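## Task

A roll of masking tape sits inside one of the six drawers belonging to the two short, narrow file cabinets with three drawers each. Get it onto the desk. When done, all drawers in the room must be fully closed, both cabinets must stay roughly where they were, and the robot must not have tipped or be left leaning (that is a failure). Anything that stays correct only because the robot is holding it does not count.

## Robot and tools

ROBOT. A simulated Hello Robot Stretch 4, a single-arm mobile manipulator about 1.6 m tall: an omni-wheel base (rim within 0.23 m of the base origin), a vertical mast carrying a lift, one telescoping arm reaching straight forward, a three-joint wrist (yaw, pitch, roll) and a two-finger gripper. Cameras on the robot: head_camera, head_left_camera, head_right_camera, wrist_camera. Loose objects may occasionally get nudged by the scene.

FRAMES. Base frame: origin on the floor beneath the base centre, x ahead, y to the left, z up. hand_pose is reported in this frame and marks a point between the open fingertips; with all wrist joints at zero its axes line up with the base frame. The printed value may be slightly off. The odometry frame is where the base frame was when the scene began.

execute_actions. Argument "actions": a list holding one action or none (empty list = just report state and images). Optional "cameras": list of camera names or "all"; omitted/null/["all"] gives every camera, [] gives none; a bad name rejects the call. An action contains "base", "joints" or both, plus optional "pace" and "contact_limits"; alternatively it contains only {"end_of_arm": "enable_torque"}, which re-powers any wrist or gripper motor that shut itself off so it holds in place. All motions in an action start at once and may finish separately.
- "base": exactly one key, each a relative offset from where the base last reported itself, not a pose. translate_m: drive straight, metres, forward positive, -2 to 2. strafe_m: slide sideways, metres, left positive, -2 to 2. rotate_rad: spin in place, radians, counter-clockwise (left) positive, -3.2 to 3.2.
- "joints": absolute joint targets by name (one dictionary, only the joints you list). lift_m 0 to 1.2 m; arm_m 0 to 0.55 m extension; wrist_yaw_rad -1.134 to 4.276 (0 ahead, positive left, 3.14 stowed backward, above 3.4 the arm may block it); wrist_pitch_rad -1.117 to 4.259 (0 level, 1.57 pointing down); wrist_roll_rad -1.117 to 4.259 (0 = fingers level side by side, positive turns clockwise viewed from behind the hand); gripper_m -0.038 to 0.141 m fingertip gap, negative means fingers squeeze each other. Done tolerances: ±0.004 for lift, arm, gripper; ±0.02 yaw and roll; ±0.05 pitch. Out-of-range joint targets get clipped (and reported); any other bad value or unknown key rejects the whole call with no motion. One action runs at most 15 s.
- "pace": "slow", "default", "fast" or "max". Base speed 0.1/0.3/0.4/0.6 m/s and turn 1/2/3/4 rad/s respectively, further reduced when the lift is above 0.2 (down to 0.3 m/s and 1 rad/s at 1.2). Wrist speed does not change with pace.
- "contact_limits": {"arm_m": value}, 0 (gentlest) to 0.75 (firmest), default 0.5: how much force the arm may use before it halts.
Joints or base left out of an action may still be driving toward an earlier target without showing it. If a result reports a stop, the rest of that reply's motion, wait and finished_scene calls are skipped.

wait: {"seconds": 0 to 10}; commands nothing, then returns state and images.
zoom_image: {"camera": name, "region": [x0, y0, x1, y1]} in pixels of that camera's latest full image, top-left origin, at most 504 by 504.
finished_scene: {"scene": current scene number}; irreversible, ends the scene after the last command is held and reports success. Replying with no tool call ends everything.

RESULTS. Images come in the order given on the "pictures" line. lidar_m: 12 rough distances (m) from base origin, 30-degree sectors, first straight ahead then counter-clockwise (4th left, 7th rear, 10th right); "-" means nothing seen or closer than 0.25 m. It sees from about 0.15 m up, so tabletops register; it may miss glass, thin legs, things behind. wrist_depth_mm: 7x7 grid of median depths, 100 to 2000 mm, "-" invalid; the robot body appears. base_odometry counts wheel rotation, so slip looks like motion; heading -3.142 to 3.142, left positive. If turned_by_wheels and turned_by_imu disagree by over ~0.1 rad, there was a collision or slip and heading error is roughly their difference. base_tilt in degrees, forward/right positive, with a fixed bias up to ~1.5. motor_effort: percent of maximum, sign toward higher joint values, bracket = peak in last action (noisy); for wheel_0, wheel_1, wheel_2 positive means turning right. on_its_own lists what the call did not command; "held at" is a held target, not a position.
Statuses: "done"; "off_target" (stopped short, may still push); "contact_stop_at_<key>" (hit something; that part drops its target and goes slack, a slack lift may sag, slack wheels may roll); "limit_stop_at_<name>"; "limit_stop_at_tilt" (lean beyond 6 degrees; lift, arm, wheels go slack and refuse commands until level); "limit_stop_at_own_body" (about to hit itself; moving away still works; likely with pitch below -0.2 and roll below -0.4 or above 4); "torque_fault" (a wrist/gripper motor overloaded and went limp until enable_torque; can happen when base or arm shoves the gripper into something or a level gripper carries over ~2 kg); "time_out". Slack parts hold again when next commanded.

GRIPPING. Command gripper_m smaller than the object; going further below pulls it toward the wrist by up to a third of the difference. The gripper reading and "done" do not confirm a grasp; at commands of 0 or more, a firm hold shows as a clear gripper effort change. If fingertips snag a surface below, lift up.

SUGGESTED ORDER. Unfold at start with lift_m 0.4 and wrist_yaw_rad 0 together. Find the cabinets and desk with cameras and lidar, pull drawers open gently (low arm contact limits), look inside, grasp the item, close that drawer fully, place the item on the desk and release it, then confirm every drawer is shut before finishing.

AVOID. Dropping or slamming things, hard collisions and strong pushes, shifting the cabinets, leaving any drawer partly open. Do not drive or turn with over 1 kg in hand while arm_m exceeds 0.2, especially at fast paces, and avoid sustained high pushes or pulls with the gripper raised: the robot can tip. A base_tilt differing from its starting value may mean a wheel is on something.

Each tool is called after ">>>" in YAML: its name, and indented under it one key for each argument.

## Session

>>> execute_actions:
  actions: []

Scene clock: 0.00 s.
base_odometry: x=+0.000 y=+0.000 heading=+0.000 (m, m, rad; odometry frame)
turned_by_wheels: +0.000 (rad since the last result)
turned_by_imu: +0.000 (rad since the last result)
base_tilt: forward=+0.7 right=+0.2 (deg)
lidar_m: 2.23 2.02 1.13 0.92 0.92 1.08 1.46 1.45 0.81 0.67 0.67 0.81
base_status: not commanded
joint_positions: lift_m=+0.290 arm_m=+0.000 wrist_yaw_rad=+3.162 wrist_pitch_rad=+0.011 wrist_roll_rad=+0.008 gripper_m=+0.057
joint_status: not commanded
motor_effort: lift_m=+18 arm_m=-1 wrist_yaw_rad=+0 wrist_pitch_rad=-5 wrist_roll_rad=-1 gripper_m=-1 wheel_0=+0 wheel_1=+0 wheel_2=+0 (%)
hand_pose: x=-0.1190 y=+0.0816 z=+0.4654 quat_wxyz=(-0.010, -0.006, +0.004, +1.000) (m; base frame)
wrist_depth_mm: - 140 265 1618 1756 1863 - / - 115 139 1661 1708 1863 - / - 116 141 1618 1756 1863 - / - 138 188 1661 1756 1863 - / 202 1464 1537 1618 1756 1808 - / 220 1464 194 1576 190 1576 1499 / 220 1118 1138 109 1138 1008 1042
pictures: head_camera, head_left_camera, head_right_camera, wrist_camera
Images, in order (width x height): head_camera 420x560, head_left_camera 420x672, head_right_camera 420x672, wrist_camera 616x392.

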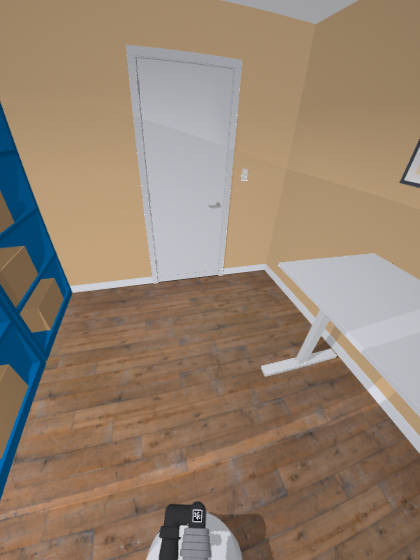

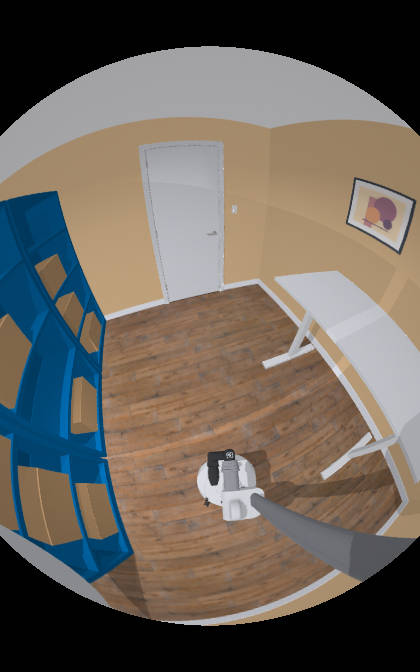

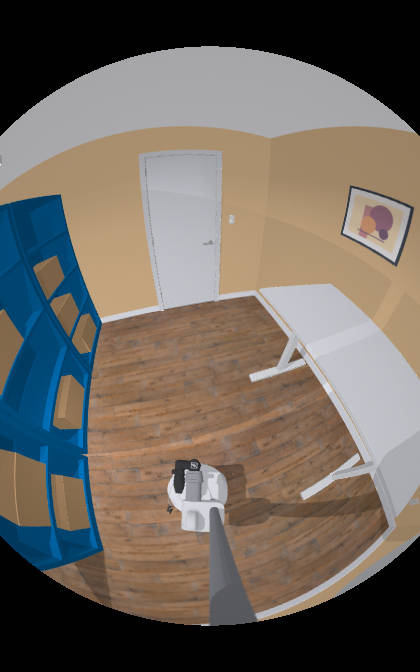

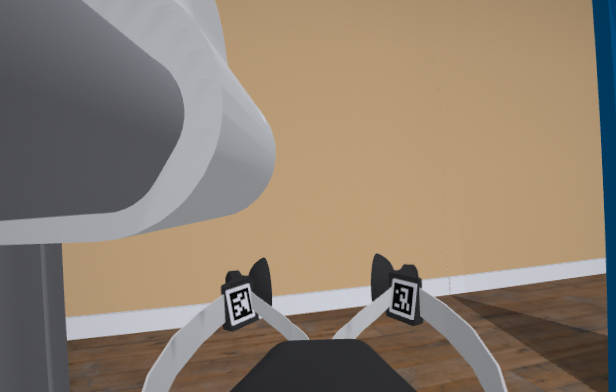

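>>> execute_actions:
  actions:
    - {"base":{"rotate_rad":1.86},"joints":{"lift_m":0.19}}
  cameras: ["head_camera"]

>>> execute_actions:
  actions:
    - {"base":{"strafe_m":0.98},"pace":"fast"}
  cameras: ["head_camera"]

Scene clock: 3.60 s.
base_odometry: x=+0.000 y=+0.000 heading=+1.860 (m, m, rad; odometry frame)
turned_by_wheels: +1.860 (rad since the last result)
turned_by_imu: +1.833 (rad since the last result)
base_tilt: forward=+0.7 right=+0.2 (deg)
lidar_m: 0.92 0.95 1.53 1.46 1.51 0.73 0.70 0.70 0.99 2.22 1.38 0.98
base_status: done
joint_positions: lift_m=+0.190 arm_m=+0.000 wrist_yaw_rad=+3.162 wrist_pitch_rad=+0.011 wrist_roll_rad=+0.008 gripper_m=+0.057
joint_status: all done
motor_effort: lift_m=+16(16) arm_m=-1(1) wrist_yaw_rad=+0(1) wrist_pitch_rad=-6(5) wrist_roll_rad=-1(1) gripper_m=-2(2) wheel_0=+1(6) wheel_1=+1(7) wheel_2=+2(7) (%)
hand_pose: x=-0.1190 y=+0.0816 z=+0.3651 quat_wxyz=(-0.010, -0.006, +0.004, +1.000) (m; base frame)
wrist_depth_mm: - 139 265 1078 1098 1576 1537 / - 115 139 1576 1576 1537 1537 / - 116 141 1576 1576 1576 1576 / - 138 187 1576 1576 1576 1537 / 202 1618 1618 1576 1576 1576 1576 / 219 1430 194 1336 191 1281 1229 / 220 917 917 109 891 809 866
pictures: head_camera
Images, in order (width x height): head_camera 420x560.

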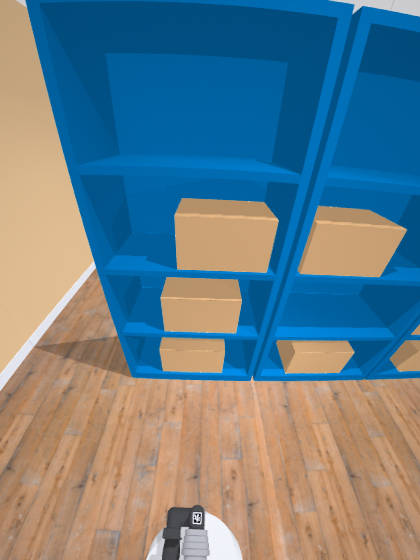

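Scene clock: 7.20 s.
base_odometry: x=-0.939 y=-0.280 heading=+1.860 (m, m, rad; odometry frame)
turned_by_wheels: +0.000 (rad since the last result)
turned_by_imu: +0.001 (rad since the last result)
base_tilt: forward=+0.7 right=+0.2 (deg)
lidar_m: 2.15 0.73 0.51 0.48 0.51 0.64 1.49 0.83 1.01 3.19 1.32 1.02
base_status: done
joint_positions: lift_m=+0.190 arm_m=+0.000 wrist_yaw_rad=+3.162 wrist_pitch_rad=+0.011 wrist_roll_rad=+0.008 gripper_m=+0.057
joint_status: not commanded
motor_effort: lift_m=+16(17) arm_m=-1(1) wrist_yaw_rad=+1(0) wrist_pitch_rad=-4(6) wrist_roll_rad=-1(1) gripper_m=-2(2) wheel_0=+1(10) wheel_1=+0(12) wheel_2=+1(2) (%)
hand_pose: x=-0.1190 y=+0.0816 z=+0.3651 quat_wxyz=(-0.010, -0.006, +0.004, +1.000) (m; base frame)
wrist_depth_mm: - 140 265 1618 1537 842 621 / - 115 139 1618 1576 891 621 / - 116 141 1618 1576 904 627 / - 138 188 1618 1576 917 634 / 203 1229 1618 1618 1576 931 640 / 220 1281 194 1336 191 866 647 / 220 904 931 109 904 768 640
pictures: head_camera
Images, in order (width x height): head_camera 420x560.

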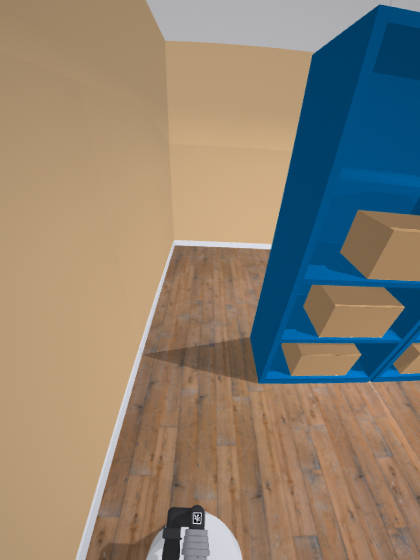

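>>> execute_actions:
  actions:
    - {"base":{"translate_m":1.78},"pace":"fast"}
  cameras: ["head_right_camera"]

Scene clock: 13.83 s.
base_odometry: x=-1.448 y=+1.426 heading=+1.860 (m, m, rad; odometry frame)
turned_by_wheels: +0.000 (rad since the last result)
turned_by_imu: -0.008 (rad since the last result)
base_tilt: forward=+0.7 right=+0.2 (deg)
lidar_m: 1.42 0.79 0.55 0.51 0.54 0.77 2.02 0.58 0.53 1.31 1.86 1.51
base_status: done
joint_positions: lift_m=+0.190 arm_m=+0.000 wrist_yaw_rad=+3.162 wrist_pitch_rad=+0.011 wrist_roll_rad=+0.008 gripper_m=+0.057
joint_status: not commanded
motor_effort: lift_m=+17(17) arm_m=-1(1) wrist_yaw_rad=+0(1) wrist_pitch_rad=-7(6) wrist_roll_rad=-1(1) gripper_m=-3(3) wheel_0=+0(7) wheel_1=-1(9) wheel_2=+0(12) (%)
hand_pose: x=-0.1190 y=+0.0816 z=+0.3651 quat_wxyz=(-0.010, -0.006, +0.004, +1.000) (m; base frame)
wrist_depth_mm: - 139 265 - 1863 946 668 / - 115 139 - 1921 960 668 / - 117 141 - - 976 676 / - 138 188 - - 991 683 / 202 904 - - 1808 1025 691 / 220 1205 194 1366 191 931 699 / 220 831 917 109 917 809 699
pictures: head_right_camera
Images, in order (width x height): head_right_camera 420x672.

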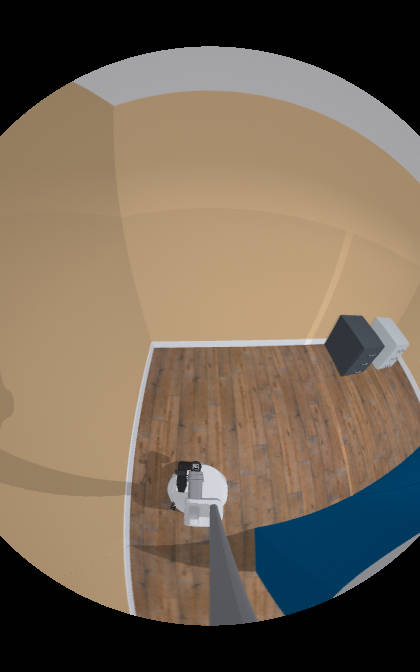

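>>> execute_actions:
  actions:
    - {"base":{"strafe_m":-1.5},"joints":{"lift_m":0.4,"wrist_yaw_rad":0},"pace":"fast"}
  cameras: []

>>> execute_actions:
  actions:
    - {"joints":{"lift_m":0.25}}
  cameras: ["head_camera","wrist_camera"]

Scene clock: 19.67 s.
base_odometry: x=-0.010 y=+1.854 heading=+1.860 (m, m, rad; odometry frame)
turned_by_wheels: +0.000 (rad since the last result)
turned_by_imu: -0.003 (rad since the last result)
base_tilt: forward=+0.7 right=+0.2 (deg)
lidar_m: 0.95 1.53 2.07 2.03 0.48 0.33 0.30 0.30 0.43 1.13 1.37 0.95
base_status: done
joint_positions: lift_m=+0.400 arm_m=+0.000 wrist_yaw_rad=+0.000 wrist_pitch_rad=+0.011 wrist_roll_rad=+0.008 gripper_m=+0.057
joint_status: all done
motor_effort: lift_m=+19(24) arm_m=-1(2) wrist_yaw_rad=+0(9) wrist_pitch_rad=-7(5) wrist_roll_rad=-1(1) gripper_m=-2(3) wheel_0=-1(11) wheel_1=+0(13) wheel_2=-1(0) (%)
hand_pose: x=+0.4596 y=-0.0874 z=+0.5749 quat_wxyz=(+1.000, +0.004, +0.006, +0.000) (m; base frame)
wrist_depth_mm: 1255 1255 1281 1255 1281 1281 1281 / 1255 1281 1255 1281 1255 1255 1281 / 1229 1255 1281 1281 1281 1255 1281 / 1255 1255 1255 1281 1281 1281 1281 / 1255 1255 1255 1255 732 732 1060 / 1255 1255 195 1008 190 741 1042 / 1229 1281 1255 109 732 732 1042
pictures: none
No camera images: the call's "cameras" was empty. Leave "cameras" out to get every camera's image.

Scene clock: 21.37 s.
base_odometry: x=-0.010 y=+1.854 heading=+1.860 (m, m, rad; odometry frame)
turned_by_wheels: +0.000 (rad since the last result)
turned_by_imu: +0.000 (rad since the last result)
base_tilt: forward=+0.7 right=+0.2 (deg)
lidar_m: 0.95 1.53 2.08 2.03 0.46 0.32 0.31 0.32 0.45 1.17 1.34 0.96
base_status: not commanded
joint_positions: lift_m=+0.250 arm_m=+0.000 wrist_yaw_rad=+0.000 wrist_pitch_rad=+0.011 wrist_roll_rad=+0.008 gripper_m=+0.057
joint_status: all done
motor_effort: lift_m=+16(19) arm_m=-1(1) wrist_yaw_rad=+1(1) wrist_pitch_rad=-7(4) wrist_roll_rad=-1(2) gripper_m=-4(2) wheel_0=-1(1) wheel_1=+1(1) wheel_2=+0(0) (%)
hand_pose: x=+0.4596 y=-0.0874 z=+0.4252 quat_wxyz=(+1.000, +0.004, +0.006, +0.000) (m; base frame)
wrist_depth_mm: 1255 1255 1229 1255 1281 1255 1281 / 1255 1255 1255 1255 1281 1308 1281 / 1255 1281 1281 1281 1255 1255 1281 / 1255 1255 1255 1255 732 732 1060 / 1281 1255 1255 1255 732 732 1078 / 1255 1255 194 1008 191 732 1060 / 1078 1025 1042 109 723 741 931
pictures: head_camera, wrist_camera
Images, in order (width x height): head_camera 420x560, wrist_camera 616x392.

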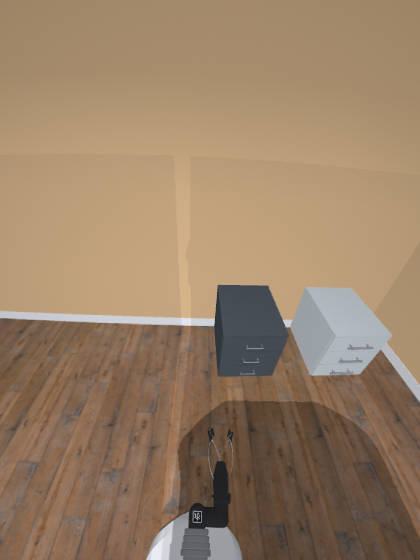

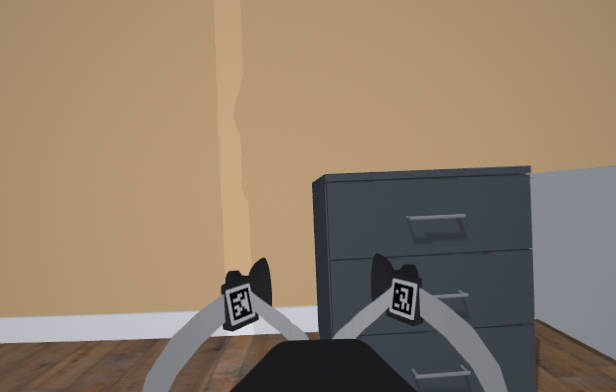

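>>> execute_actions:
  actions:
    - {"base":{"translate_m":0.08},"joints":{"wrist_roll_rad":1.57}}
  cameras: []

>>> execute_actions:
  actions:
    - {"base":{"rotate_rad":0.035}}
  cameras: []

>>> execute_actions:
  actions:
    - {"base":{"strafe_m":-0.26},"joints":{"arm_m":0.28}}
  cameras: ["head_camera","wrist_camera"]

Scene clock: 25.60 s.
base_odometry: x=-0.033 y=+1.931 heading=+1.860 (m, m, rad; odometry frame)
turned_by_wheels: +0.000 (rad since the last result)
turned_by_imu: +0.000 (rad since the last result)
base_tilt: forward=+0.6 right=+0.2 (deg)
lidar_m: 0.87 1.47 1.96 2.02 0.61 0.42 0.38 0.40 0.55 1.45 1.29 0.89
base_status: done
joint_positions: lift_m=+0.250 arm_m=+0.000 wrist_yaw_rad=+0.000 wrist_pitch_rad=+0.011 wrist_roll_rad=+1.570 gripper_m=+0.057
joint_status: all done
motor_effort: lift_m=+15(15) arm_m=-1(1) wrist_yaw_rad=+1(0) wrist_pitch_rad=-7(6) wrist_roll_rad=+0(5) gripper_m=-1(3) wheel_0=+1(5) wheel_1=+1(8) wheel_2=+2(8) (%)
hand_pose: x=+0.4596 y=-0.0874 z=+0.4252 quat_wxyz=(+0.707, +0.707, +0.004, -0.004) (m; base frame)
wrist_depth_mm: 1229 1229 1255 668 661 668 609 / 1229 1205 1205 661 668 654 621 / 1229 1229 1205 654 654 647 621 / 1229 1205 1205 647 647 640 634 / 1205 1205 1182 1205 1182 917 634 / 1205 1205 195 1182 191 866 640 / 1205 1182 1182 109 1160 809 634
pictures: none
No camera images: the call's "cameras" was empty. Leave "cameras" out to get every camera's image.

Scene clock: 26.13 s.
base_odometry: x=-0.033 y=+1.931 heading=+1.895 (m, m, rad; odometry frame)
turned_by_wheels: +0.035 (rad since the last result)
turned_by_imu: +0.034 (rad since the last result)
base_tilt: forward=+0.7 right=+0.2 (deg)
lidar_m: 0.89 1.46 2.04 2.01 0.57 0.40 0.38 0.41 0.56 1.59 1.24 0.86
base_status: done
joint_positions: lift_m=+0.250 arm_m=+0.000 wrist_yaw_rad=+0.000 wrist_pitch_rad=+0.011 wrist_roll_rad=+1.570 gripper_m=+0.057
joint_status: not commanded
motor_effort: lift_m=+16(16) arm_m=-1(1) wrist_yaw_rad=+0(0) wrist_pitch_rad=-5(7) wrist_roll_rad=+0(1) gripper_m=-2(2) wheel_0=-1(3) wheel_1=+0(3) wheel_2=+0(1) (%)
hand_pose: x=+0.4597 y=-0.0874 z=+0.4252 quat_wxyz=(+0.707, +0.707, +0.004, -0.004) (m; base frame)
wrist_depth_mm: 1229 1229 1205 647 647 640 615 / 1205 1205 1205 647 647 640 621 / 1229 1205 1205 647 647 634 627 / 1229 1205 1182 640 640 647 627 / 1229 1205 1205 1182 1205 946 634 / 1205 1205 195 1182 191 878 640 / 1229 1182 1182 109 1182 820 634
pictures: none
No camera images: the call's "cameras" was empty. Leave "cameras" out to get every camera's image.

Scene clock: 28.30 s.
base_odometry: x=+0.214 y=+2.014 heading=+1.896 (m, m, rad; odometry frame)
turned_by_wheels: +0.000 (rad since the last result)
turned_by_imu: +0.000 (rad since the last result)
base_tilt: forward=+0.7 right=+0.2 (deg)
lidar_m: 0.83 1.48 2.01 2.28 0.61 0.41 0.38 0.40 0.56 1.41 1.19 0.91
base_status: done
joint_positions: lift_m=+0.250 arm_m=+0.279 wrist_yaw_rad=+0.000 wrist_pitch_rad=+0.011 wrist_roll_rad=+1.570 gripper_m=+0.057
joint_status: all done
motor_effort: lift_m=+16(17) arm_m=+6(3) wrist_yaw_rad=+0(0) wrist_pitch_rad=-5(7) wrist_roll_rad=-1(0) gripper_m=-2(3) wheel_0=-1(9) wheel_1=+3(10) wheel_2=+0(2) (%)
hand_pose: x=+0.7384 y=-0.0874 z=+0.4252 quat_wxyz=(+0.707, +0.707, +0.004, -0.004) (m; base frame)
wrist_depth_mm: 946 946 931 917 917 809 549 / 931 931 931 379 375 373 370 / 946 931 931 377 373 368 368 / 931 931 931 375 370 370 366 / 931 931 917 370 368 364 364 / 946 917 195 368 191 359 362 / 917 931 379 109 362 362 359
pictures: head_camera, wrist_camera
Images, in order (width x height): head_camera 420x560, wrist_camera 616x392.

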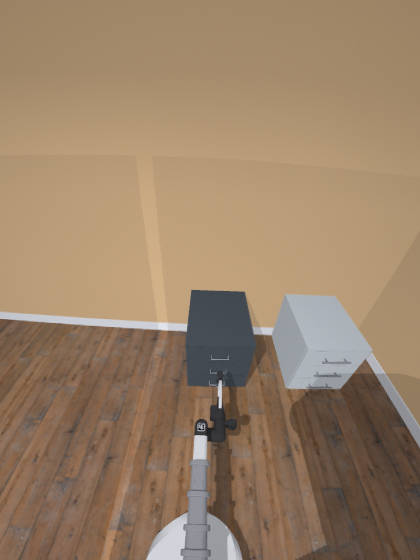

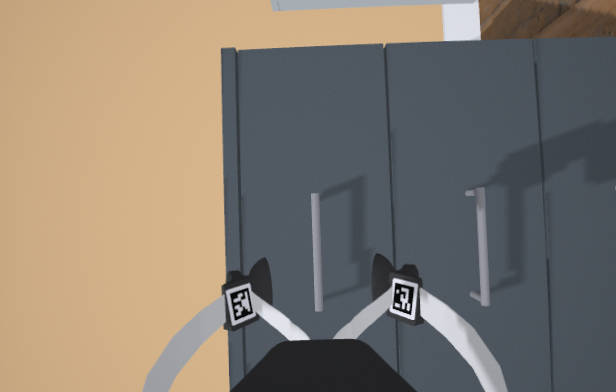

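>>> execute_actions:
  actions:
    - {"base":{"rotate_rad":0.045},"joints":{"lift_m":0.253}}
  cameras: []

>>> execute_actions:
  actions:
    - {"base":{"strafe_m":-0.04},"joints":{"arm_m":0.35}}
  cameras: ["wrist_camera"]

Scene clock: 30.60 s.
base_odometry: x=+0.213 y=+2.014 heading=+1.941 (m, m, rad; odometry frame)
turned_by_wheels: +0.045 (rad since the last result)
turned_by_imu: +0.045 (rad since the last result)
base_tilt: forward=+0.6 right=+0.2 (deg)
lidar_m: 0.82 1.47 2.13 1.36 0.55 0.37 0.38 0.41 0.60 1.41 1.12 0.89
base_status: done
joint_positions: lift_m=+0.253 arm_m=+0.279 wrist_yaw_rad=+0.000 wrist_pitch_rad=+0.011 wrist_roll_rad=+1.570 gripper_m=+0.057
joint_status: all done
motor_effort: lift_m=+20(17) arm_m=+6(6) wrist_yaw_rad=+0(0) wrist_pitch_rad=-5(5) wrist_roll_rad=+0(1) gripper_m=-3(3) wheel_0=+1(4) wheel_1=+0(4) wheel_2=+2(6) (%)
hand_pose: x=+0.7384 y=-0.0874 z=+0.4278 quat_wxyz=(+0.707, +0.707, +0.004, -0.004) (m; base frame)
wrist_depth_mm: 931 904 368 366 364 362 359 / 917 904 917 364 364 362 359 / 931 917 904 364 364 362 359 / 931 931 917 366 364 362 359 / 931 931 931 366 364 364 359 / 931 931 195 366 191 362 359 / 946 931 370 109 364 362 362
pictures: none
No camera images: the call's "cameras" was empty. Leave "cameras" out to get every camera's image.

Scene clock: 31.73 s.
base_odometry: x=+0.251 y=+2.028 heading=+1.941 (m, m, rad; odometry frame)
turned_by_wheels: +0.000 (rad since the last result)
turned_by_imu: +0.000 (rad since the last result)
base_tilt: forward=+0.7 right=+0.2 (deg)
lidar_m: 0.83 1.48 2.11 1.41 0.55 0.40 0.39 0.43 0.62 1.38 1.10 0.90
base_status: done
joint_positions: lift_m=+0.253 arm_m=+0.349 wrist_yaw_rad=+0.000 wrist_pitch_rad=+0.011 wrist_roll_rad=+1.570 gripper_m=+0.057
joint_status: all done
motor_effort: lift_m=+20(20) arm_m=+6(7) wrist_yaw_rad=+0(1) wrist_pitch_rad=-6(6) wrist_roll_rad=+0(1) gripper_m=-2(3) wheel_0=+0(8) wheel_1=+0(7) wheel_2=+1(3) (%)
hand_pose: x=+0.8084 y=-0.0874 z=+0.4278 quat_wxyz=(+0.707, +0.707, +0.004, -0.004) (m; base frame)
wrist_depth_mm: 854 854 297 294 294 293 290 / 854 842 298 296 294 291 290 / 854 854 298 296 294 293 291 / 866 854 298 296 296 293 290 / 866 866 298 296 296 293 290 / 866 866 195 297 191 293 291 / 878 866 298 109 296 293 291
pictures: wrist_camera
Images, in order (width x height): wrist_camera 616x392.

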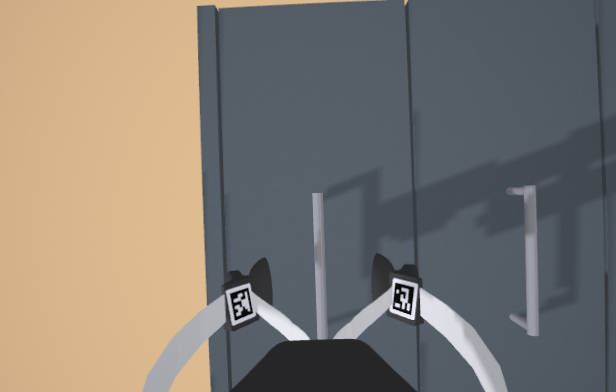

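>>> execute_actions:
  actions:
    - {"joints":{"arm_m":0.388},"contact_limits":{"arm_m":0.15}}
  cameras: []

>>> execute_actions:
  actions:
    - {"joints":{"gripper_m":-0.025}}
  cameras: ["wrist_camera"]

>>> execute_actions:
  actions:
    - {"joints":{"arm_m":0.08}}
  cameras: ["head_camera"]

>>> zoom_image:
  camera: "head_camera"
  region: [150, 320, 290, 450]

Scene clock: 34.83 s.
base_odometry: x=+0.251 y=+2.028 heading=+1.941 (m, m, rad; odometry frame)
turned_by_wheels: +0.000 (rad since the last result)
turned_by_imu: +0.000 (rad since the last result)
base_tilt: forward=+0.6 right=+0.2 (deg)
lidar_m: 0.83 1.47 2.12 1.37 0.55 0.41 0.39 0.39 0.60 1.39 1.15 0.90
base_status: not commanded
joint_positions: lift_m=+0.253 arm_m=+0.387 wrist_yaw_rad=+0.000 wrist_pitch_rad=+0.011 wrist_roll_rad=+1.570 gripper_m=+0.057
joint_status: all done
motor_effort: lift_m=+19(20) arm_m=+6(6) wrist_yaw_rad=+1(1) wrist_pitch_rad=-6(6) wrist_roll_rad=-1(1) gripper_m=-1(2) wheel_0=+0(0) wheel_1=+0(0) wheel_2=+1(1) (%)
contact_limits: arm_m 0.15
hand_pose: x=+0.8464 y=-0.0874 z=+0.4278 quat_wxyz=(+0.707, +0.707, +0.004, -0.004) (m; base frame)
wrist_depth_mm: 809 798 260 258 256 254 253 / 809 809 260 258 257 255 253 / 820 820 259 258 256 255 253 / 820 820 260 258 257 255 254 / 820 820 260 258 256 255 241 / 831 820 195 258 191 256 241 / 831 842 260 109 257 255 254
pictures: none
No camera images: the call's "cameras" was empty. Leave "cameras" out to get every camera's image.

Scene clock: 36.37 s.
base_odometry: x=+0.251 y=+2.028 heading=+1.941 (m, m, rad; odometry frame)
turned_by_wheels: +0.000 (rad since the last result)
turned_by_imu: +0.000 (rad since the last result)
base_tilt: forward=+0.7 right=+0.2 (deg)
lidar_m: 0.83 1.46 2.13 1.37 0.55 0.39 0.40 0.41 0.61 1.38 1.12 0.90
base_status: not commanded
joint_positions: lift_m=+0.253 arm_m=+0.387 wrist_yaw_rad=+0.001 wrist_pitch_rad=+0.011 wrist_roll_rad=+1.570 gripper_m=-0.024
joint_status: all done
motor_effort: lift_m=+20(20) arm_m=+5(6) wrist_yaw_rad=-1(1) wrist_pitch_rad=-5(5) wrist_roll_rad=+0(1) gripper_m=-19(17) wheel_0=+0(0) wheel_1=+0(0) wheel_2=+1(1) (%)
hand_pose: x=+0.8466 y=-0.0873 z=+0.4279 quat_wxyz=(+0.707, +0.707, +0.004, -0.004) (m; base frame)
wrist_depth_mm: 820 809 255 253 251 254 253 / 820 809 255 254 251 255 253 / 820 809 255 254 252 255 253 / 820 820 255 253 252 255 253 / 831 820 255 254 252 255 253 / 831 820 255 206 180 256 254 / 842 831 256 109 252 255 255
pictures: wrist_camera
Images, in order (width x height): wrist_camera 616x392.

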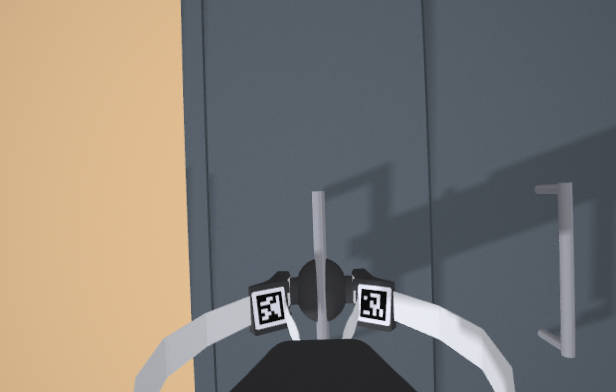

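Scene clock: 38.40 s.
base_odometry: x=+0.251 y=+2.028 heading=+1.941 (m, m, rad; odometry frame)
turned_by_wheels: +0.001 (rad since the last result)
turned_by_imu: +0.001 (rad since the last result)
base_tilt: forward=+0.7 right=+0.2 (deg)
lidar_m: 0.54 1.49 2.14 1.37 0.56 0.39 0.38 0.39 0.61 1.35 1.14 0.57
base_status: not commanded
joint_positions: lift_m=+0.253 arm_m=+0.081 wrist_yaw_rad=+0.009 wrist_pitch_rad=+0.011 wrist_roll_rad=+1.570 gripper_m=-0.024
joint_status: all done
on_its_own: wrist_yaw_rad is at rest, and its effort (-24) is outside its rest range (-13 to +13)
motor_effort: lift_m=+20(20) arm_m=-6(8) wrist_yaw_rad=-24(24) wrist_pitch_rad=-7(7) wrist_roll_rad=-1(1) gripper_m=-18(20) wheel_0=+4(3) wheel_1=+0(0) wheel_2=+3(3) (%)
hand_pose: x=+0.5411 y=-0.0849 z=+0.4278 quat_wxyz=(+0.707, +0.707, +0.007, -0.001) (m; base frame)
wrist_depth_mm: 1098 1098 252 250 249 891 621 / 1118 1078 252 251 249 549 559 / 1118 1098 253 252 251 549 549 / 1138 1118 254 252 251 554 549 / 1138 1138 255 253 252 549 549 / 1160 1118 255 204 179 554 554 / 1138 1138 256 109 253 559 627
pictures: head_camera
Images, in order (width x height): head_camera 420x560.

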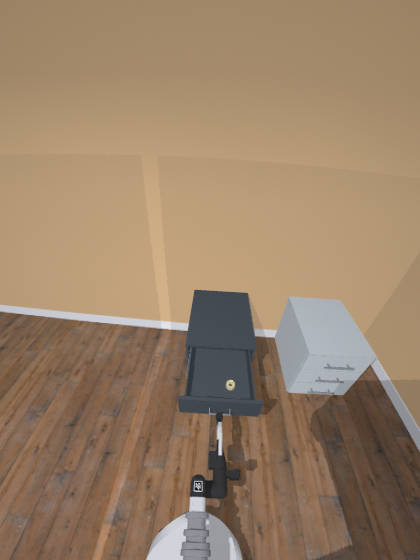

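Region (150, 320, 290, 450) of head_camera's 420x560 image, scaled by 3.600, with more detail than that image has; it fills the top 468 rows of this view, and the rest is white.

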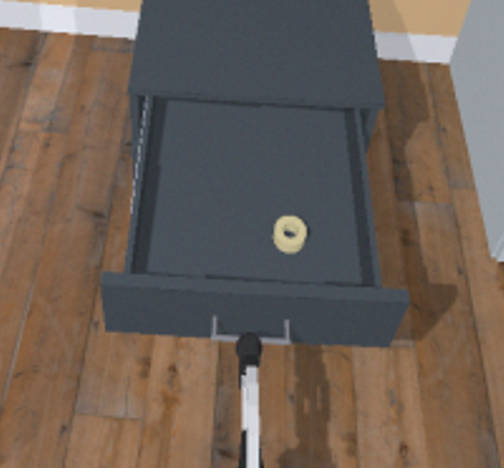

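Lucky.

>>> execute_actions:
  actions:
    - {"joints":{"gripper_m":0.057}}
  cameras: []

>>> execute_actions:
  actions:
    - {"joints":{"arm_m":0.0}}
  cameras: []

>>> execute_actions:
  actions:
    - {"joints":{"lift_m":0.66,"wrist_roll_rad":0,"gripper_m":0.08},"base":{"strafe_m":-0.05}}
  cameras: []

>>> execute_actions:
  actions:
    - {"base":{"translate_m":0.06},"joints":{"wrist_pitch_rad":1.57,"arm_m":0.43}}
  cameras: ["wrist_camera"]

Scene clock: 42.37 s.
base_odometry: x=+0.251 y=+2.028 heading=+1.941 (m, m, rad; odometry frame)
turned_by_wheels: +0.000 (rad since the last result)
turned_by_imu: +0.000 (rad since the last result)
base_tilt: forward=+0.7 right=+0.1 (deg)
lidar_m: 0.56 1.47 2.11 1.38 0.55 0.41 0.40 0.41 0.61 1.38 1.15 0.57
base_status: not commanded
joint_positions: lift_m=+0.253 arm_m=+0.081 wrist_yaw_rad=+0.000 wrist_pitch_rad=+0.011 wrist_roll_rad=+1.570 gripper_m=+0.057
joint_status: all done
motor_effort: lift_m=+20(20) arm_m=-6(6) wrist_yaw_rad=-1(23) wrist_pitch_rad=-8(6) wrist_roll_rad=-1(1) gripper_m=-3(19) wheel_0=+1(4) wheel_1=+0(0) wheel_2=+2(3) (%)
hand_pose: x=+0.5404 y=-0.0874 z=+0.4277 quat_wxyz=(+0.707, +0.707, +0.004, -0.004) (m; base frame)
wrist_depth_mm: 1118 1118 260 259 257 891 621 / 1118 1118 262 259 257 778 585 / 1118 1118 260 259 258 554 554 / 1138 1098 262 259 258 554 549 / 1118 1138 262 259 257 554 554 / 1138 1118 193 258 191 554 554 / 1138 1138 262 109 258 554 574
pictures: none
No camera images: the call's "cameras" was empty. Leave "cameras" out to get every camera's image.

Scene clock: 43.53 s.
base_odometry: x=+0.251 y=+2.028 heading=+1.941 (m, m, rad; odometry frame)
turned_by_wheels: +0.000 (rad since the last result)
turned_by_imu: +0.000 (rad since the last result)
base_tilt: forward=+0.7 right=+0.2 (deg)
lidar_m: 0.55 1.49 2.14 1.39 0.55 0.40 0.39 0.41 0.61 1.38 1.12 0.55
base_status: not commanded
joint_positions: lift_m=+0.253 arm_m=+0.001 wrist_yaw_rad=+0.000 wrist_pitch_rad=+0.011 wrist_roll_rad=+1.570 gripper_m=+0.057
joint_status: all done
motor_effort: lift_m=+20(20) arm_m=-6(7) wrist_yaw_rad=+1(0) wrist_pitch_rad=-6(6) wrist_roll_rad=+0(0) gripper_m=-2(2) wheel_0=+1(1) wheel_1=+0(0) wheel_2=+2(1) (%)
hand_pose: x=+0.4604 y=-0.0874 z=+0.4278 quat_wxyz=(+0.707, +0.707, +0.004, -0.004) (m; base frame)
wrist_depth_mm: 1182 1182 1160 904 960 891 615 / 1182 1182 1182 340 336 842 627 / 1205 1182 1205 338 338 627 627 / 1229 1182 1182 338 338 627 627 / 1205 1182 1182 340 338 627 627 / 1205 1182 194 338 191 634 634 / 1229 1205 1205 109 904 798 647
pictures: none
No camera images: the call's "cameras" was empty. Leave "cameras" out to get every camera's image.

Scene clock: 46.17 s.
base_odometry: x=+0.297 y=+2.046 heading=+1.941 (m, m, rad; odometry frame)
turned_by_wheels: +0.000 (rad since the last result)
turned_by_imu: +0.000 (rad since the last result)
base_tilt: forward=+0.6 right=+0.2 (deg)
lidar_m: 0.52 0.62 2.13 1.39 0.56 0.40 0.38 0.41 0.58 1.32 1.14 0.58
base_status: done
joint_positions: lift_m=+0.660 arm_m=+0.001 wrist_yaw_rad=+0.000 wrist_pitch_rad=+0.011 wrist_roll_rad=+0.000 gripper_m=+0.080
joint_status: all done
motor_effort: lift_m=+20(20) arm_m=-6(6) wrist_yaw_rad=+1(0) wrist_pitch_rad=-6(7) wrist_roll_rad=-2(5) gripper_m=+0(3) wheel_0=+0(7) wheel_1=+1(6) wheel_2=+1(4) (%)
hand_pose: x=+0.4604 y=-0.0874 z=+0.8348 quat_wxyz=(+1.000, +0.000, +0.006, +0.000) (m; base frame)
wrist_depth_mm: 1255 1205 1182 1182 1160 1160 1138 / 1255 1229 1205 1182 1138 1138 1118 / 1229 1229 1205 1182 1160 1138 1138 / 1229 1205 1182 1182 1160 1138 1118 / 1255 1229 1205 1182 1160 1138 1118 / 1255 1229 193 1182 196 1098 1078 / 1229 1229 854 109 1160 931 778
pictures: none
No camera images: the call's "cameras" was empty. Leave "cameras" out to get every camera's image.

Scene clock: 48.53 s.
base_odometry: x=+0.276 y=+2.102 heading=+1.941 (m, m, rad; odometry frame)
turned_by_wheels: +0.000 (rad since the last result)
turned_by_imu: +0.000 (rad since the last result)
base_tilt: forward=+0.7 right=+0.2 (deg)
lidar_m: 0.46 0.53 2.04 2.37 0.64 0.47 0.45 0.48 0.69 1.33 1.07 0.52
base_status: done
joint_positions: lift_m=+0.660 arm_m=+0.429 wrist_yaw_rad=+0.000 wrist_pitch_rad=+1.570 wrist_roll_rad=+0.000 gripper_m=+0.080
joint_status: all done
motor_effort: lift_m=+20(20) arm_m=+6(5) wrist_yaw_rad=+1(1) wrist_pitch_rad=+2(3) wrist_roll_rad=-1(1) gripper_m=-1(1) wheel_0=+0(5) wheel_1=+0(5) wheel_2=+0(8) (%)
hand_pose: x=+0.6002 y=-0.0874 z=+0.5495 quat_wxyz=(+0.707, +0.000, +0.707, +0.000) (m; base frame)
wrist_depth_mm: 788 407 402 402 397 759 715 / 788 404 404 399 397 750 715 / 788 404 402 399 394 741 750 / 778 407 404 399 394 750 750 / 778 404 402 399 394 750 741 / 778 382 196 397 196 327 741 / 277 276 272 109 282 266 741
pictures: wrist_camera
Images, in order (width x height): wrist_camera 616x392.

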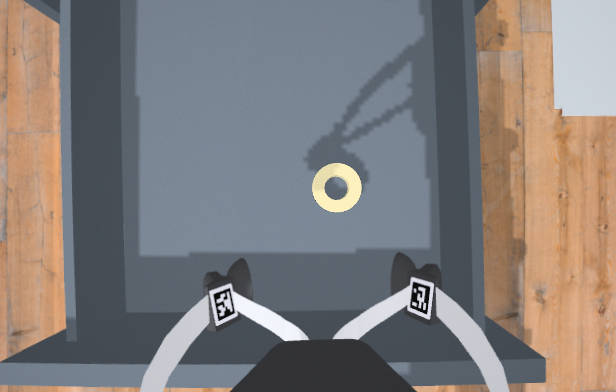

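>>> execute_actions:
  actions:
    - {"base":{"strafe_m":-0.02},"joints":{"arm_m":0.492}}
  cameras: []

>>> execute_actions:
  actions:
    - {"joints":{"lift_m":0.545}}
  cameras: ["wrist_camera"]

Scene clock: 50.93 s.
base_odometry: x=+0.294 y=+2.110 heading=+1.941 (m, m, rad; odometry frame)
turned_by_wheels: +0.000 (rad since the last result)
turned_by_imu: +0.000 (rad since the last result)
base_tilt: forward=+0.6 right=+0.2 (deg)
lidar_m: 0.47 0.51 2.00 2.40 0.61 0.46 0.45 0.50 0.68 1.31 1.05 0.51
base_status: done
joint_positions: lift_m=+0.660 arm_m=+0.491 wrist_yaw_rad=+0.000 wrist_pitch_rad=+1.570 wrist_roll_rad=+0.000 gripper_m=+0.080
joint_status: all done
motor_effort: lift_m=+20(20) arm_m=+5(6) wrist_yaw_rad=+0(2) wrist_pitch_rad=+1(0) wrist_roll_rad=-1(1) gripper_m=-1(1) wheel_0=-1(7) wheel_1=+0(6) wheel_2=-1(2) (%)
hand_pose: x=+0.6621 y=-0.0874 z=+0.5495 quat_wxyz=(+0.707, +0.000, +0.707, +0.000) (m; base frame)
wrist_depth_mm: 259 257 255 253 250 249 683 / 330 407 402 399 394 750 683 / 357 404 402 397 397 750 750 / 353 404 402 397 394 750 750 / 362 407 399 397 397 750 741 / 569 404 196 397 196 741 741 / 355 375 402 109 394 325 741
pictures: none
No camera images: the call's "cameras" was empty. Leave "cameras" out to get every camera's image.

Scene clock: 52.47 s.
base_odometry: x=+0.294 y=+2.110 heading=+1.941 (m, m, rad; odometry frame)
turned_by_wheels: +0.000 (rad since the last result)
turned_by_imu: +0.000 (rad since the last result)
base_tilt: forward=+0.7 right=+0.2 (deg)
lidar_m: 0.47 0.53 2.04 2.39 0.65 0.47 0.45 0.48 0.70 1.30 1.03 0.51
base_status: not commanded
joint_positions: lift_m=+0.545 arm_m=+0.491 wrist_yaw_rad=+0.000 wrist_pitch_rad=+1.570 wrist_roll_rad=+0.000 gripper_m=+0.080
joint_status: all done
motor_effort: lift_m=+16(15) arm_m=+6(6) wrist_yaw_rad=+0(1) wrist_pitch_rad=+1(1) wrist_roll_rad=-1(1) gripper_m=-1(2) wheel_0=-1(1) wheel_1=+1(0) wheel_2=-1(1) (%)
hand_pose: x=+0.6621 y=-0.0874 z=+0.4349 quat_wxyz=(+0.707, +0.000, +0.707, +0.000) (m; base frame)
wrist_depth_mm: 293 291 289 285 283 233 634 / 293 291 289 286 282 236 634 / 293 290 287 286 283 239 634 / 293 291 287 285 283 242 640 / 291 290 287 285 283 244 634 / 293 290 195 283 196 212 634 / 290 290 286 109 282 213 634
pictures: wrist_camera
Images, in order (width x height): wrist_camera 616x392.

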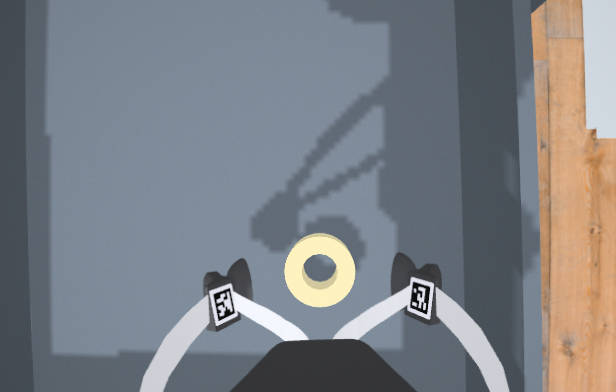

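>>> execute_actions:
  actions:
    - {"joints":{"lift_m":0.504}}
  cameras: ["wrist_camera"]

>>> execute_actions:
  actions:
    - {"joints":{"gripper_m":0.02}}
  cameras: ["wrist_camera"]

>>> execute_actions:
  actions:
    - {"joints":{"lift_m":0.66}}
  cameras: ["wrist_camera"]

Scene clock: 55.27 s.
base_odometry: x=+0.294 y=+2.110 heading=+1.941 (m, m, rad; odometry frame)
turned_by_wheels: +0.000 (rad since the last result)
turned_by_imu: +0.000 (rad since the last result)
base_tilt: forward=+0.7 right=+0.2 (deg)
lidar_m: 0.48 0.52 2.05 2.39 0.62 0.46 0.46 0.46 0.68 1.31 1.06 0.51
base_status: not commanded
joint_positions: lift_m=+0.504 arm_m=+0.491 wrist_yaw_rad=+0.000 wrist_pitch_rad=+1.570 wrist_roll_rad=+0.000 gripper_m=+0.080
joint_status: all done
motor_effort: lift_m=+15(19) arm_m=+6(6) wrist_yaw_rad=+0(0) wrist_pitch_rad=+1(2) wrist_roll_rad=-1(1) gripper_m=+0(2) wheel_0=-1(1) wheel_1=+1(0) wheel_2=-1(1) (%)
hand_pose: x=+0.6621 y=-0.0874 z=+0.3940 quat_wxyz=(+0.707, +0.000, +0.707, +0.000) (m; base frame)
wrist_depth_mm: 252 251 248 245 243 232 168 / 252 250 248 246 243 236 170 / 251 250 247 245 243 239 172 / 251 249 247 245 242 240 173 / 251 249 246 244 242 240 174 / 251 249 194 220 196 211 175 / 251 249 245 109 241 213 175
pictures: wrist_camera
Images, in order (width x height): wrist_camera 616x392.

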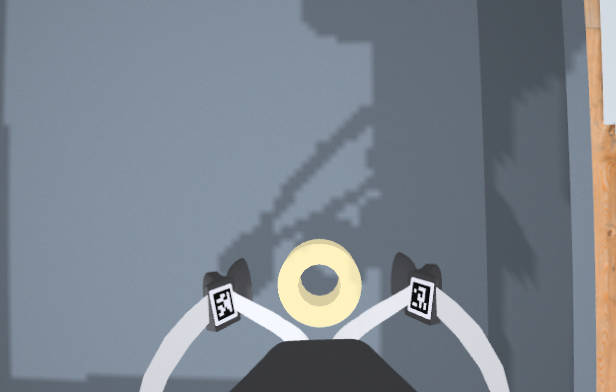

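Scene clock: 56.67 s.
base_odometry: x=+0.294 y=+2.110 heading=+1.941 (m, m, rad; odometry frame)
turned_by_wheels: +0.000 (rad since the last result)
turned_by_imu: +0.000 (rad since the last result)
base_tilt: forward=+0.7 right=+0.2 (deg)
lidar_m: 0.47 0.52 2.04 2.40 0.64 0.47 0.46 0.48 0.68 1.30 1.07 0.52
base_status: not commanded
joint_positions: lift_m=+0.504 arm_m=+0.491 wrist_yaw_rad=+0.000 wrist_pitch_rad=+1.570 wrist_roll_rad=+0.000 gripper_m=+0.020
joint_status: all done
motor_effort: lift_m=+15(15) arm_m=+6(6) wrist_yaw_rad=+0(1) wrist_pitch_rad=+1(1) wrist_roll_rad=-1(1) gripper_m=-17(15) wheel_0=-1(1) wheel_1=+0(0) wheel_2=-1(1) (%)
hand_pose: x=+0.6621 y=-0.0874 z=+0.3939 quat_wxyz=(+0.707, +0.000, +0.707, +0.000) (m; base frame)
wrist_depth_mm: 252 250 248 245 243 233 168 / 252 250 248 245 243 236 170 / 251 249 247 244 242 239 172 / 251 249 247 244 242 240 173 / 250 249 246 243 242 240 174 / 251 248 189 212 188 212 175 / 251 248 246 109 241 229 176
pictures: wrist_camera
Images, in order (width x height): wrist_camera 616x392.

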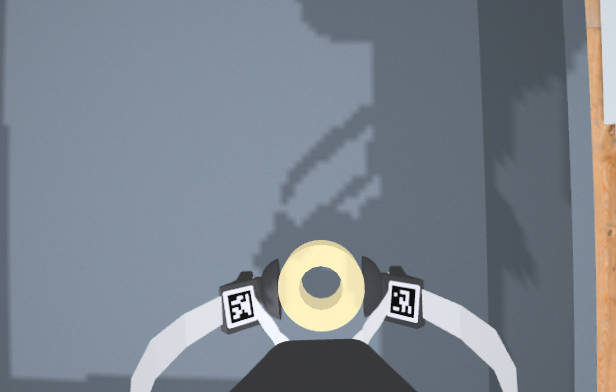

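Scene clock: 58.40 s.
base_odometry: x=+0.294 y=+2.110 heading=+1.941 (m, m, rad; odometry frame)
turned_by_wheels: +0.000 (rad since the last result)
turned_by_imu: +0.000 (rad since the last result)
base_tilt: forward=+0.6 right=+0.2 (deg)
lidar_m: 0.46 0.53 2.05 2.40 0.62 0.46 0.45 0.47 0.71 1.31 1.03 0.50
base_status: not commanded
joint_positions: lift_m=+0.660 arm_m=+0.491 wrist_yaw_rad=+0.000 wrist_pitch_rad=+1.570 wrist_roll_rad=+0.000 gripper_m=+0.020
joint_status: all done
motor_effort: lift_m=+20(25) arm_m=+6(6) wrist_yaw_rad=+0(0) wrist_pitch_rad=+1(1) wrist_roll_rad=-1(1) gripper_m=-17(17) wheel_0=-1(1) wheel_1=+0(1) wheel_2=-1(1) (%)
hand_pose: x=+0.6621 y=-0.0874 z=+0.5495 quat_wxyz=(+0.707, +0.000, +0.707, +0.000) (m; base frame)
wrist_depth_mm: 259 257 254 253 250 248 683 / 330 404 402 397 394 750 683 / 353 404 404 402 397 750 741 / 353 404 402 397 397 750 741 / 359 402 402 397 394 750 750 / 574 404 189 212 187 750 741 / 355 370 399 109 392 325 750
pictures: wrist_camera
Images, in order (width x height): wrist_camera 616x392.

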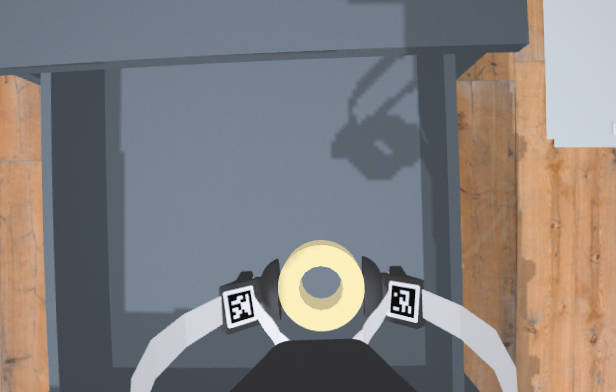

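>>> execute_actions:
  actions:
    - {"base":{"translate_m":-0.06},"joints":{"arm_m":0.02,"gripper_m":0.012}}
  cameras: []

>>> execute_actions:
  actions:
    - {"joints":{"wrist_pitch_rad":0.0}}
  cameras: []

>>> execute_actions:
  actions:
    - {"joints":{"lift_m":0.295}}
  cameras: ["wrist_camera"]

Scene clock: 62.57 s.
base_odometry: x=+0.316 y=+2.054 heading=+1.941 (m, m, rad; odometry frame)
turned_by_wheels: +0.000 (rad since the last result)
turned_by_imu: +0.000 (rad since the last result)
base_tilt: forward=+0.7 right=+0.2 (deg)
lidar_m: 0.53 0.58 2.11 1.39 0.56 0.40 0.39 0.42 0.57 1.30 1.14 0.56
base_status: done
joint_positions: lift_m=+0.660 arm_m=+0.021 wrist_yaw_rad=+0.000 wrist_pitch_rad=+1.570 wrist_roll_rad=+0.000 gripper_m=+0.012
joint_status: all done
motor_effort: lift_m=+20(20) arm_m=-6(9) wrist_yaw_rad=+1(0) wrist_pitch_rad=+0(1) wrist_roll_rad=+0(2) gripper_m=-21(20) wheel_0=-1(5) wheel_1=+0(7) wheel_2=+0(10) (%)
hand_pose: x=+0.1921 y=-0.0874 z=+0.5495 quat_wxyz=(+0.707, +0.000, +0.707, +0.000) (m; base frame)
wrist_depth_mm: 788 788 768 768 759 759 750 / 798 768 768 759 759 759 741 / 788 778 768 768 759 750 750 / 788 778 778 759 759 759 750 / 788 778 574 554 759 750 741 / 788 778 185 210 188 750 741 / 788 768 559 109 750 759 741
pictures: none
No camera images: the call's "cameras" was empty. Leave "cameras" out to get every camera's image.

Scene clock: 64.07 s.
base_odometry: x=+0.316 y=+2.054 heading=+1.941 (m, m, rad; odometry frame)
turned_by_wheels: +0.000 (rad since the last result)
turned_by_imu: +0.000 (rad since the last result)
base_tilt: forward=+0.7 right=+0.2 (deg)
lidar_m: 0.53 0.59 2.13 1.40 0.56 0.39 0.40 0.42 0.58 1.31 1.13 0.55
base_status: not commanded
joint_positions: lift_m=+0.660 arm_m=+0.021 wrist_yaw_rad=+0.000 wrist_pitch_rad=+0.003 wrist_roll_rad=+0.000 gripper_m=+0.012
joint_status: all done
motor_effort: lift_m=+20(20) arm_m=-5(6) wrist_yaw_rad=+0(2) wrist_pitch_rad=-8(11) wrist_roll_rad=-2(0) gripper_m=-21(20) wheel_0=-1(1) wheel_1=+0(0) wheel_2=+0(0) (%)
hand_pose: x=+0.4804 y=-0.0874 z=+0.8371 quat_wxyz=(+1.000, +0.000, +0.002, +0.000) (m; base frame)
wrist_depth_mm: 1205 1205 1182 1160 1160 1118 1118 / 1205 1205 1160 1160 1138 1118 1118 / 1229 1205 1182 1160 1138 1118 1118 / 1205 1205 1160 1160 1138 1118 1098 / 1229 1205 1160 1138 1138 1118 1118 / 1229 1182 185 210 188 1138 1098 / 1229 1182 878 109 1138 1042 788
pictures: none
No camera images: the call's "cameras" was empty. Leave "cameras" out to get every camera's image.

Scene clock: 66.57 s.
base_odometry: x=+0.316 y=+2.054 heading=+1.941 (m, m, rad; odometry frame)
turned_by_wheels: +0.000 (rad since the last result)
turned_by_imu: +0.000 (rad since the last result)
base_tilt: forward=+0.6 right=+0.2 (deg)
lidar_m: 0.54 0.59 2.12 1.40 0.55 0.41 0.40 0.41 0.61 1.31 1.11 0.56
base_status: not commanded
joint_positions: lift_m=+0.295 arm_m=+0.021 wrist_yaw_rad=+0.000 wrist_pitch_rad=+0.003 wrist_roll_rad=+0.000 gripper_m=+0.012
joint_status: all done
motor_effort: lift_m=+15(20) arm_m=-6(5) wrist_yaw_rad=+1(2) wrist_pitch_rad=-8(8) wrist_roll_rad=-1(1) gripper_m=-20(21) wheel_0=-1(0) wheel_1=+0(0) wheel_2=+0(0) (%)
hand_pose: x=+0.4804 y=-0.0874 z=+0.4726 quat_wxyz=(+1.000, +0.000, +0.001, +0.000) (m; base frame)
wrist_depth_mm: 1229 1205 1182 1160 1138 1118 1118 / 1229 1205 1182 1160 1138 1098 1098 / 1229 1205 1160 1160 1160 1138 1118 / 1205 1182 1160 1138 1118 1118 768 / 329 324 320 315 314 831 699 / 327 325 185 209 188 314 699 / 327 324 322 109 314 312 699
pictures: wrist_camera
Images, in order (width x height): wrist_camera 616x392.

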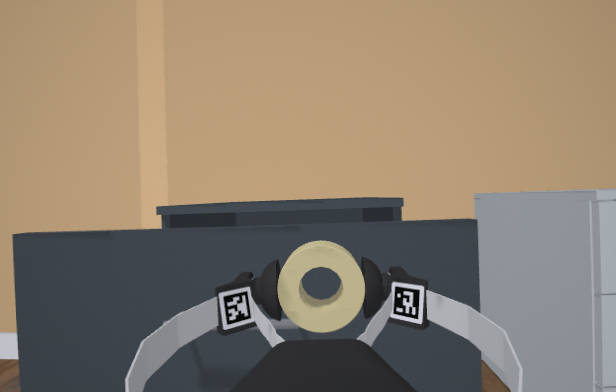

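>>> execute_actions:
  actions:
    - {"joints":{"arm_m":0.43},"contact_limits":{"arm_m":0.15},"pace":"slow"}
  cameras: ["head_camera","wrist_camera"]

Scene clock: 72.80 s.
base_odometry: x=+0.316 y=+2.053 heading=+1.941 (m, m, rad; odometry frame)
turned_by_wheels: +0.000 (rad since the last result)
turned_by_imu: +0.000 (rad since the last result)
base_tilt: forward=+0.6 right=+0.1 (deg)
lidar_m: 0.83 1.49 2.15 1.40 0.57 0.40 0.39 0.41 0.59 1.31 1.13 0.93
base_status: not commanded
joint_positions: lift_m=+0.295 arm_m=+0.413 wrist_yaw_rad=-0.004 wrist_pitch_rad=+0.002 wrist_roll_rad=+0.000 gripper_m=+0.012
joint_status: arm_m contact_stop (moved +0.392 of +0.409)
on_its_own: arm_m is slack since a contact_stop (your +0.430 is given up); wrist_yaw_rad is at rest, and its effort (+14) is outside its rest range (-13 to +13)
motor_effort: lift_m=+15(16) arm_m=+0(16) wrist_yaw_rad=+14(28) wrist_pitch_rad=-3(7) wrist_roll_rad=-1(1) gripper_m=-18(20) wheel_0=+3(3) wheel_1=+3(4) wheel_2=-3(7) (%)
contact_limits: arm_m 0.15
hand_pose: x=+0.8716 y=-0.0887 z=+0.4728 quat_wxyz=(+1.000, +0.000, +0.001, -0.002) (m; base frame)
wrist_depth_mm: 820 809 798 778 778 759 750 / 820 809 798 778 768 759 750 / 820 820 798 778 768 759 759 / 809 809 788 778 768 317 715 / 240 238 236 233 231 229 676 / 240 238 185 210 188 229 647 / 240 237 236 109 230 229 640
pictures: head_camera, wrist_camera
Images, in order (width x height): head_camera 420x560, wrist_camera 616x392.

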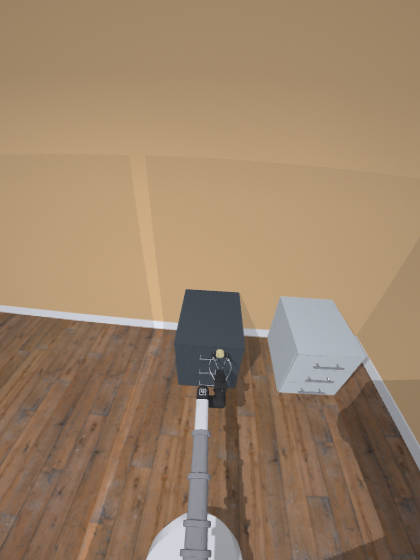

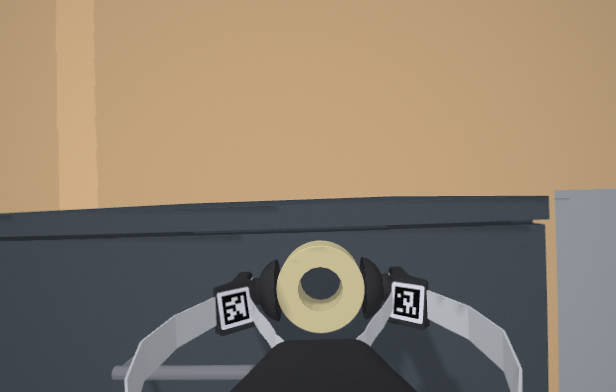

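>>> execute_actions:
  actions:
    - {"joints":{"arm_m":0.0},"pace":"fast"}
  cameras: ["wrist_camera"]

>>> execute_actions:
  actions:
    - {"base":{"strafe_m":1.8},"pace":"fast"}
  cameras: ["head_left_camera"]

Scene clock: 76.10 s.
base_odometry: x=+0.316 y=+2.054 heading=+1.941 (m, m, rad; odometry frame)
turned_by_wheels: +0.000 (rad since the last result)
turned_by_imu: +0.000 (rad since the last result)
base_tilt: forward=+0.6 right=+0.2 (deg)
lidar_m: 0.82 1.48 2.14 1.38 0.56 0.42 0.39 0.42 0.61 1.31 1.12 1.00
base_status: not commanded
joint_positions: lift_m=+0.295 arm_m=+0.001 wrist_yaw_rad=+0.000 wrist_pitch_rad=+0.003 wrist_roll_rad=+0.000 gripper_m=+0.012
joint_status: all done
motor_effort: lift_m=+15(16) arm_m=-6(6) wrist_yaw_rad=+2(12) wrist_pitch_rad=-6(7) wrist_roll_rad=-1(1) gripper_m=-21(21) wheel_0=+1(3) wheel_1=+2(3) wheel_2=+0(3) (%)
hand_pose: x=+0.4604 y=-0.0875 z=+0.4726 quat_wxyz=(+1.000, +0.000, +0.001, +0.000) (m; base frame)
wrist_depth_mm: 1229 1229 1205 1182 1160 1138 1118 / 1229 1229 1182 1182 1160 1138 1138 / 1229 1205 1205 1182 1160 1138 1118 / 1255 1205 1182 1182 1160 1138 768 / 1229 1205 654 634 634 1042 683 / 1255 1229 185 209 188 904 691 / 1182 1042 647 109 1025 960 691
pictures: wrist_camera
Images, in order (width x height): wrist_camera 616x392.

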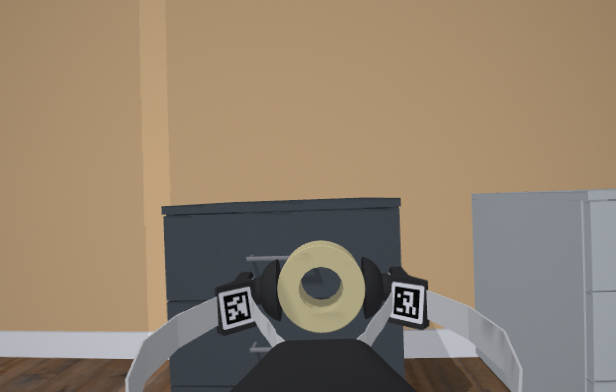

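Scene clock: 81.73 s.
base_odometry: x=-1.362 y=+1.402 heading=+1.941 (m, m, rad; odometry frame)
turned_by_wheels: +0.000 (rad since the last result)
turned_by_imu: +0.002 (rad since the last result)
base_tilt: forward=+0.7 right=+0.2 (deg)
lidar_m: 1.48 0.84 0.62 0.59 0.66 0.95 3.22 0.43 0.47 1.54 1.83 1.53
base_status: done
joint_positions: lift_m=+0.295 arm_m=+0.001 wrist_yaw_rad=+0.000 wrist_pitch_rad=+0.003 wrist_roll_rad=+0.000 gripper_m=+0.012
joint_status: not commanded
motor_effort: lift_m=+16(16) arm_m=-6(6) wrist_yaw_rad=+2(2) wrist_pitch_rad=-6(7) wrist_roll_rad=-2(1) gripper_m=-20(20) wheel_0=+1(11) wheel_1=-1(12) wheel_2=+1(2) (%)
hand_pose: x=+0.4604 y=-0.0874 z=+0.4725 quat_wxyz=(+1.000, +0.000, +0.001, +0.000) (m; base frame)
wrist_depth_mm: 931 1308 1308 1281 1255 1205 1229 / 904 1308 1281 1255 1255 1229 1205 / 904 1281 1281 1281 1255 1229 1205 / 904 1281 1281 1281 1281 1205 1205 / 891 1255 1308 1255 1229 1229 1229 / 878 1229 185 209 188 1229 1182 / 891 1025 1160 109 1098 1025 1060
pictures: head_left_camera
Images, in order (width x height): head_left_camera 420x672.

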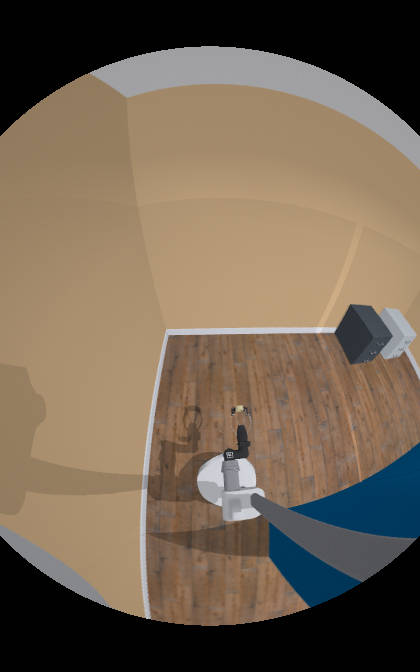

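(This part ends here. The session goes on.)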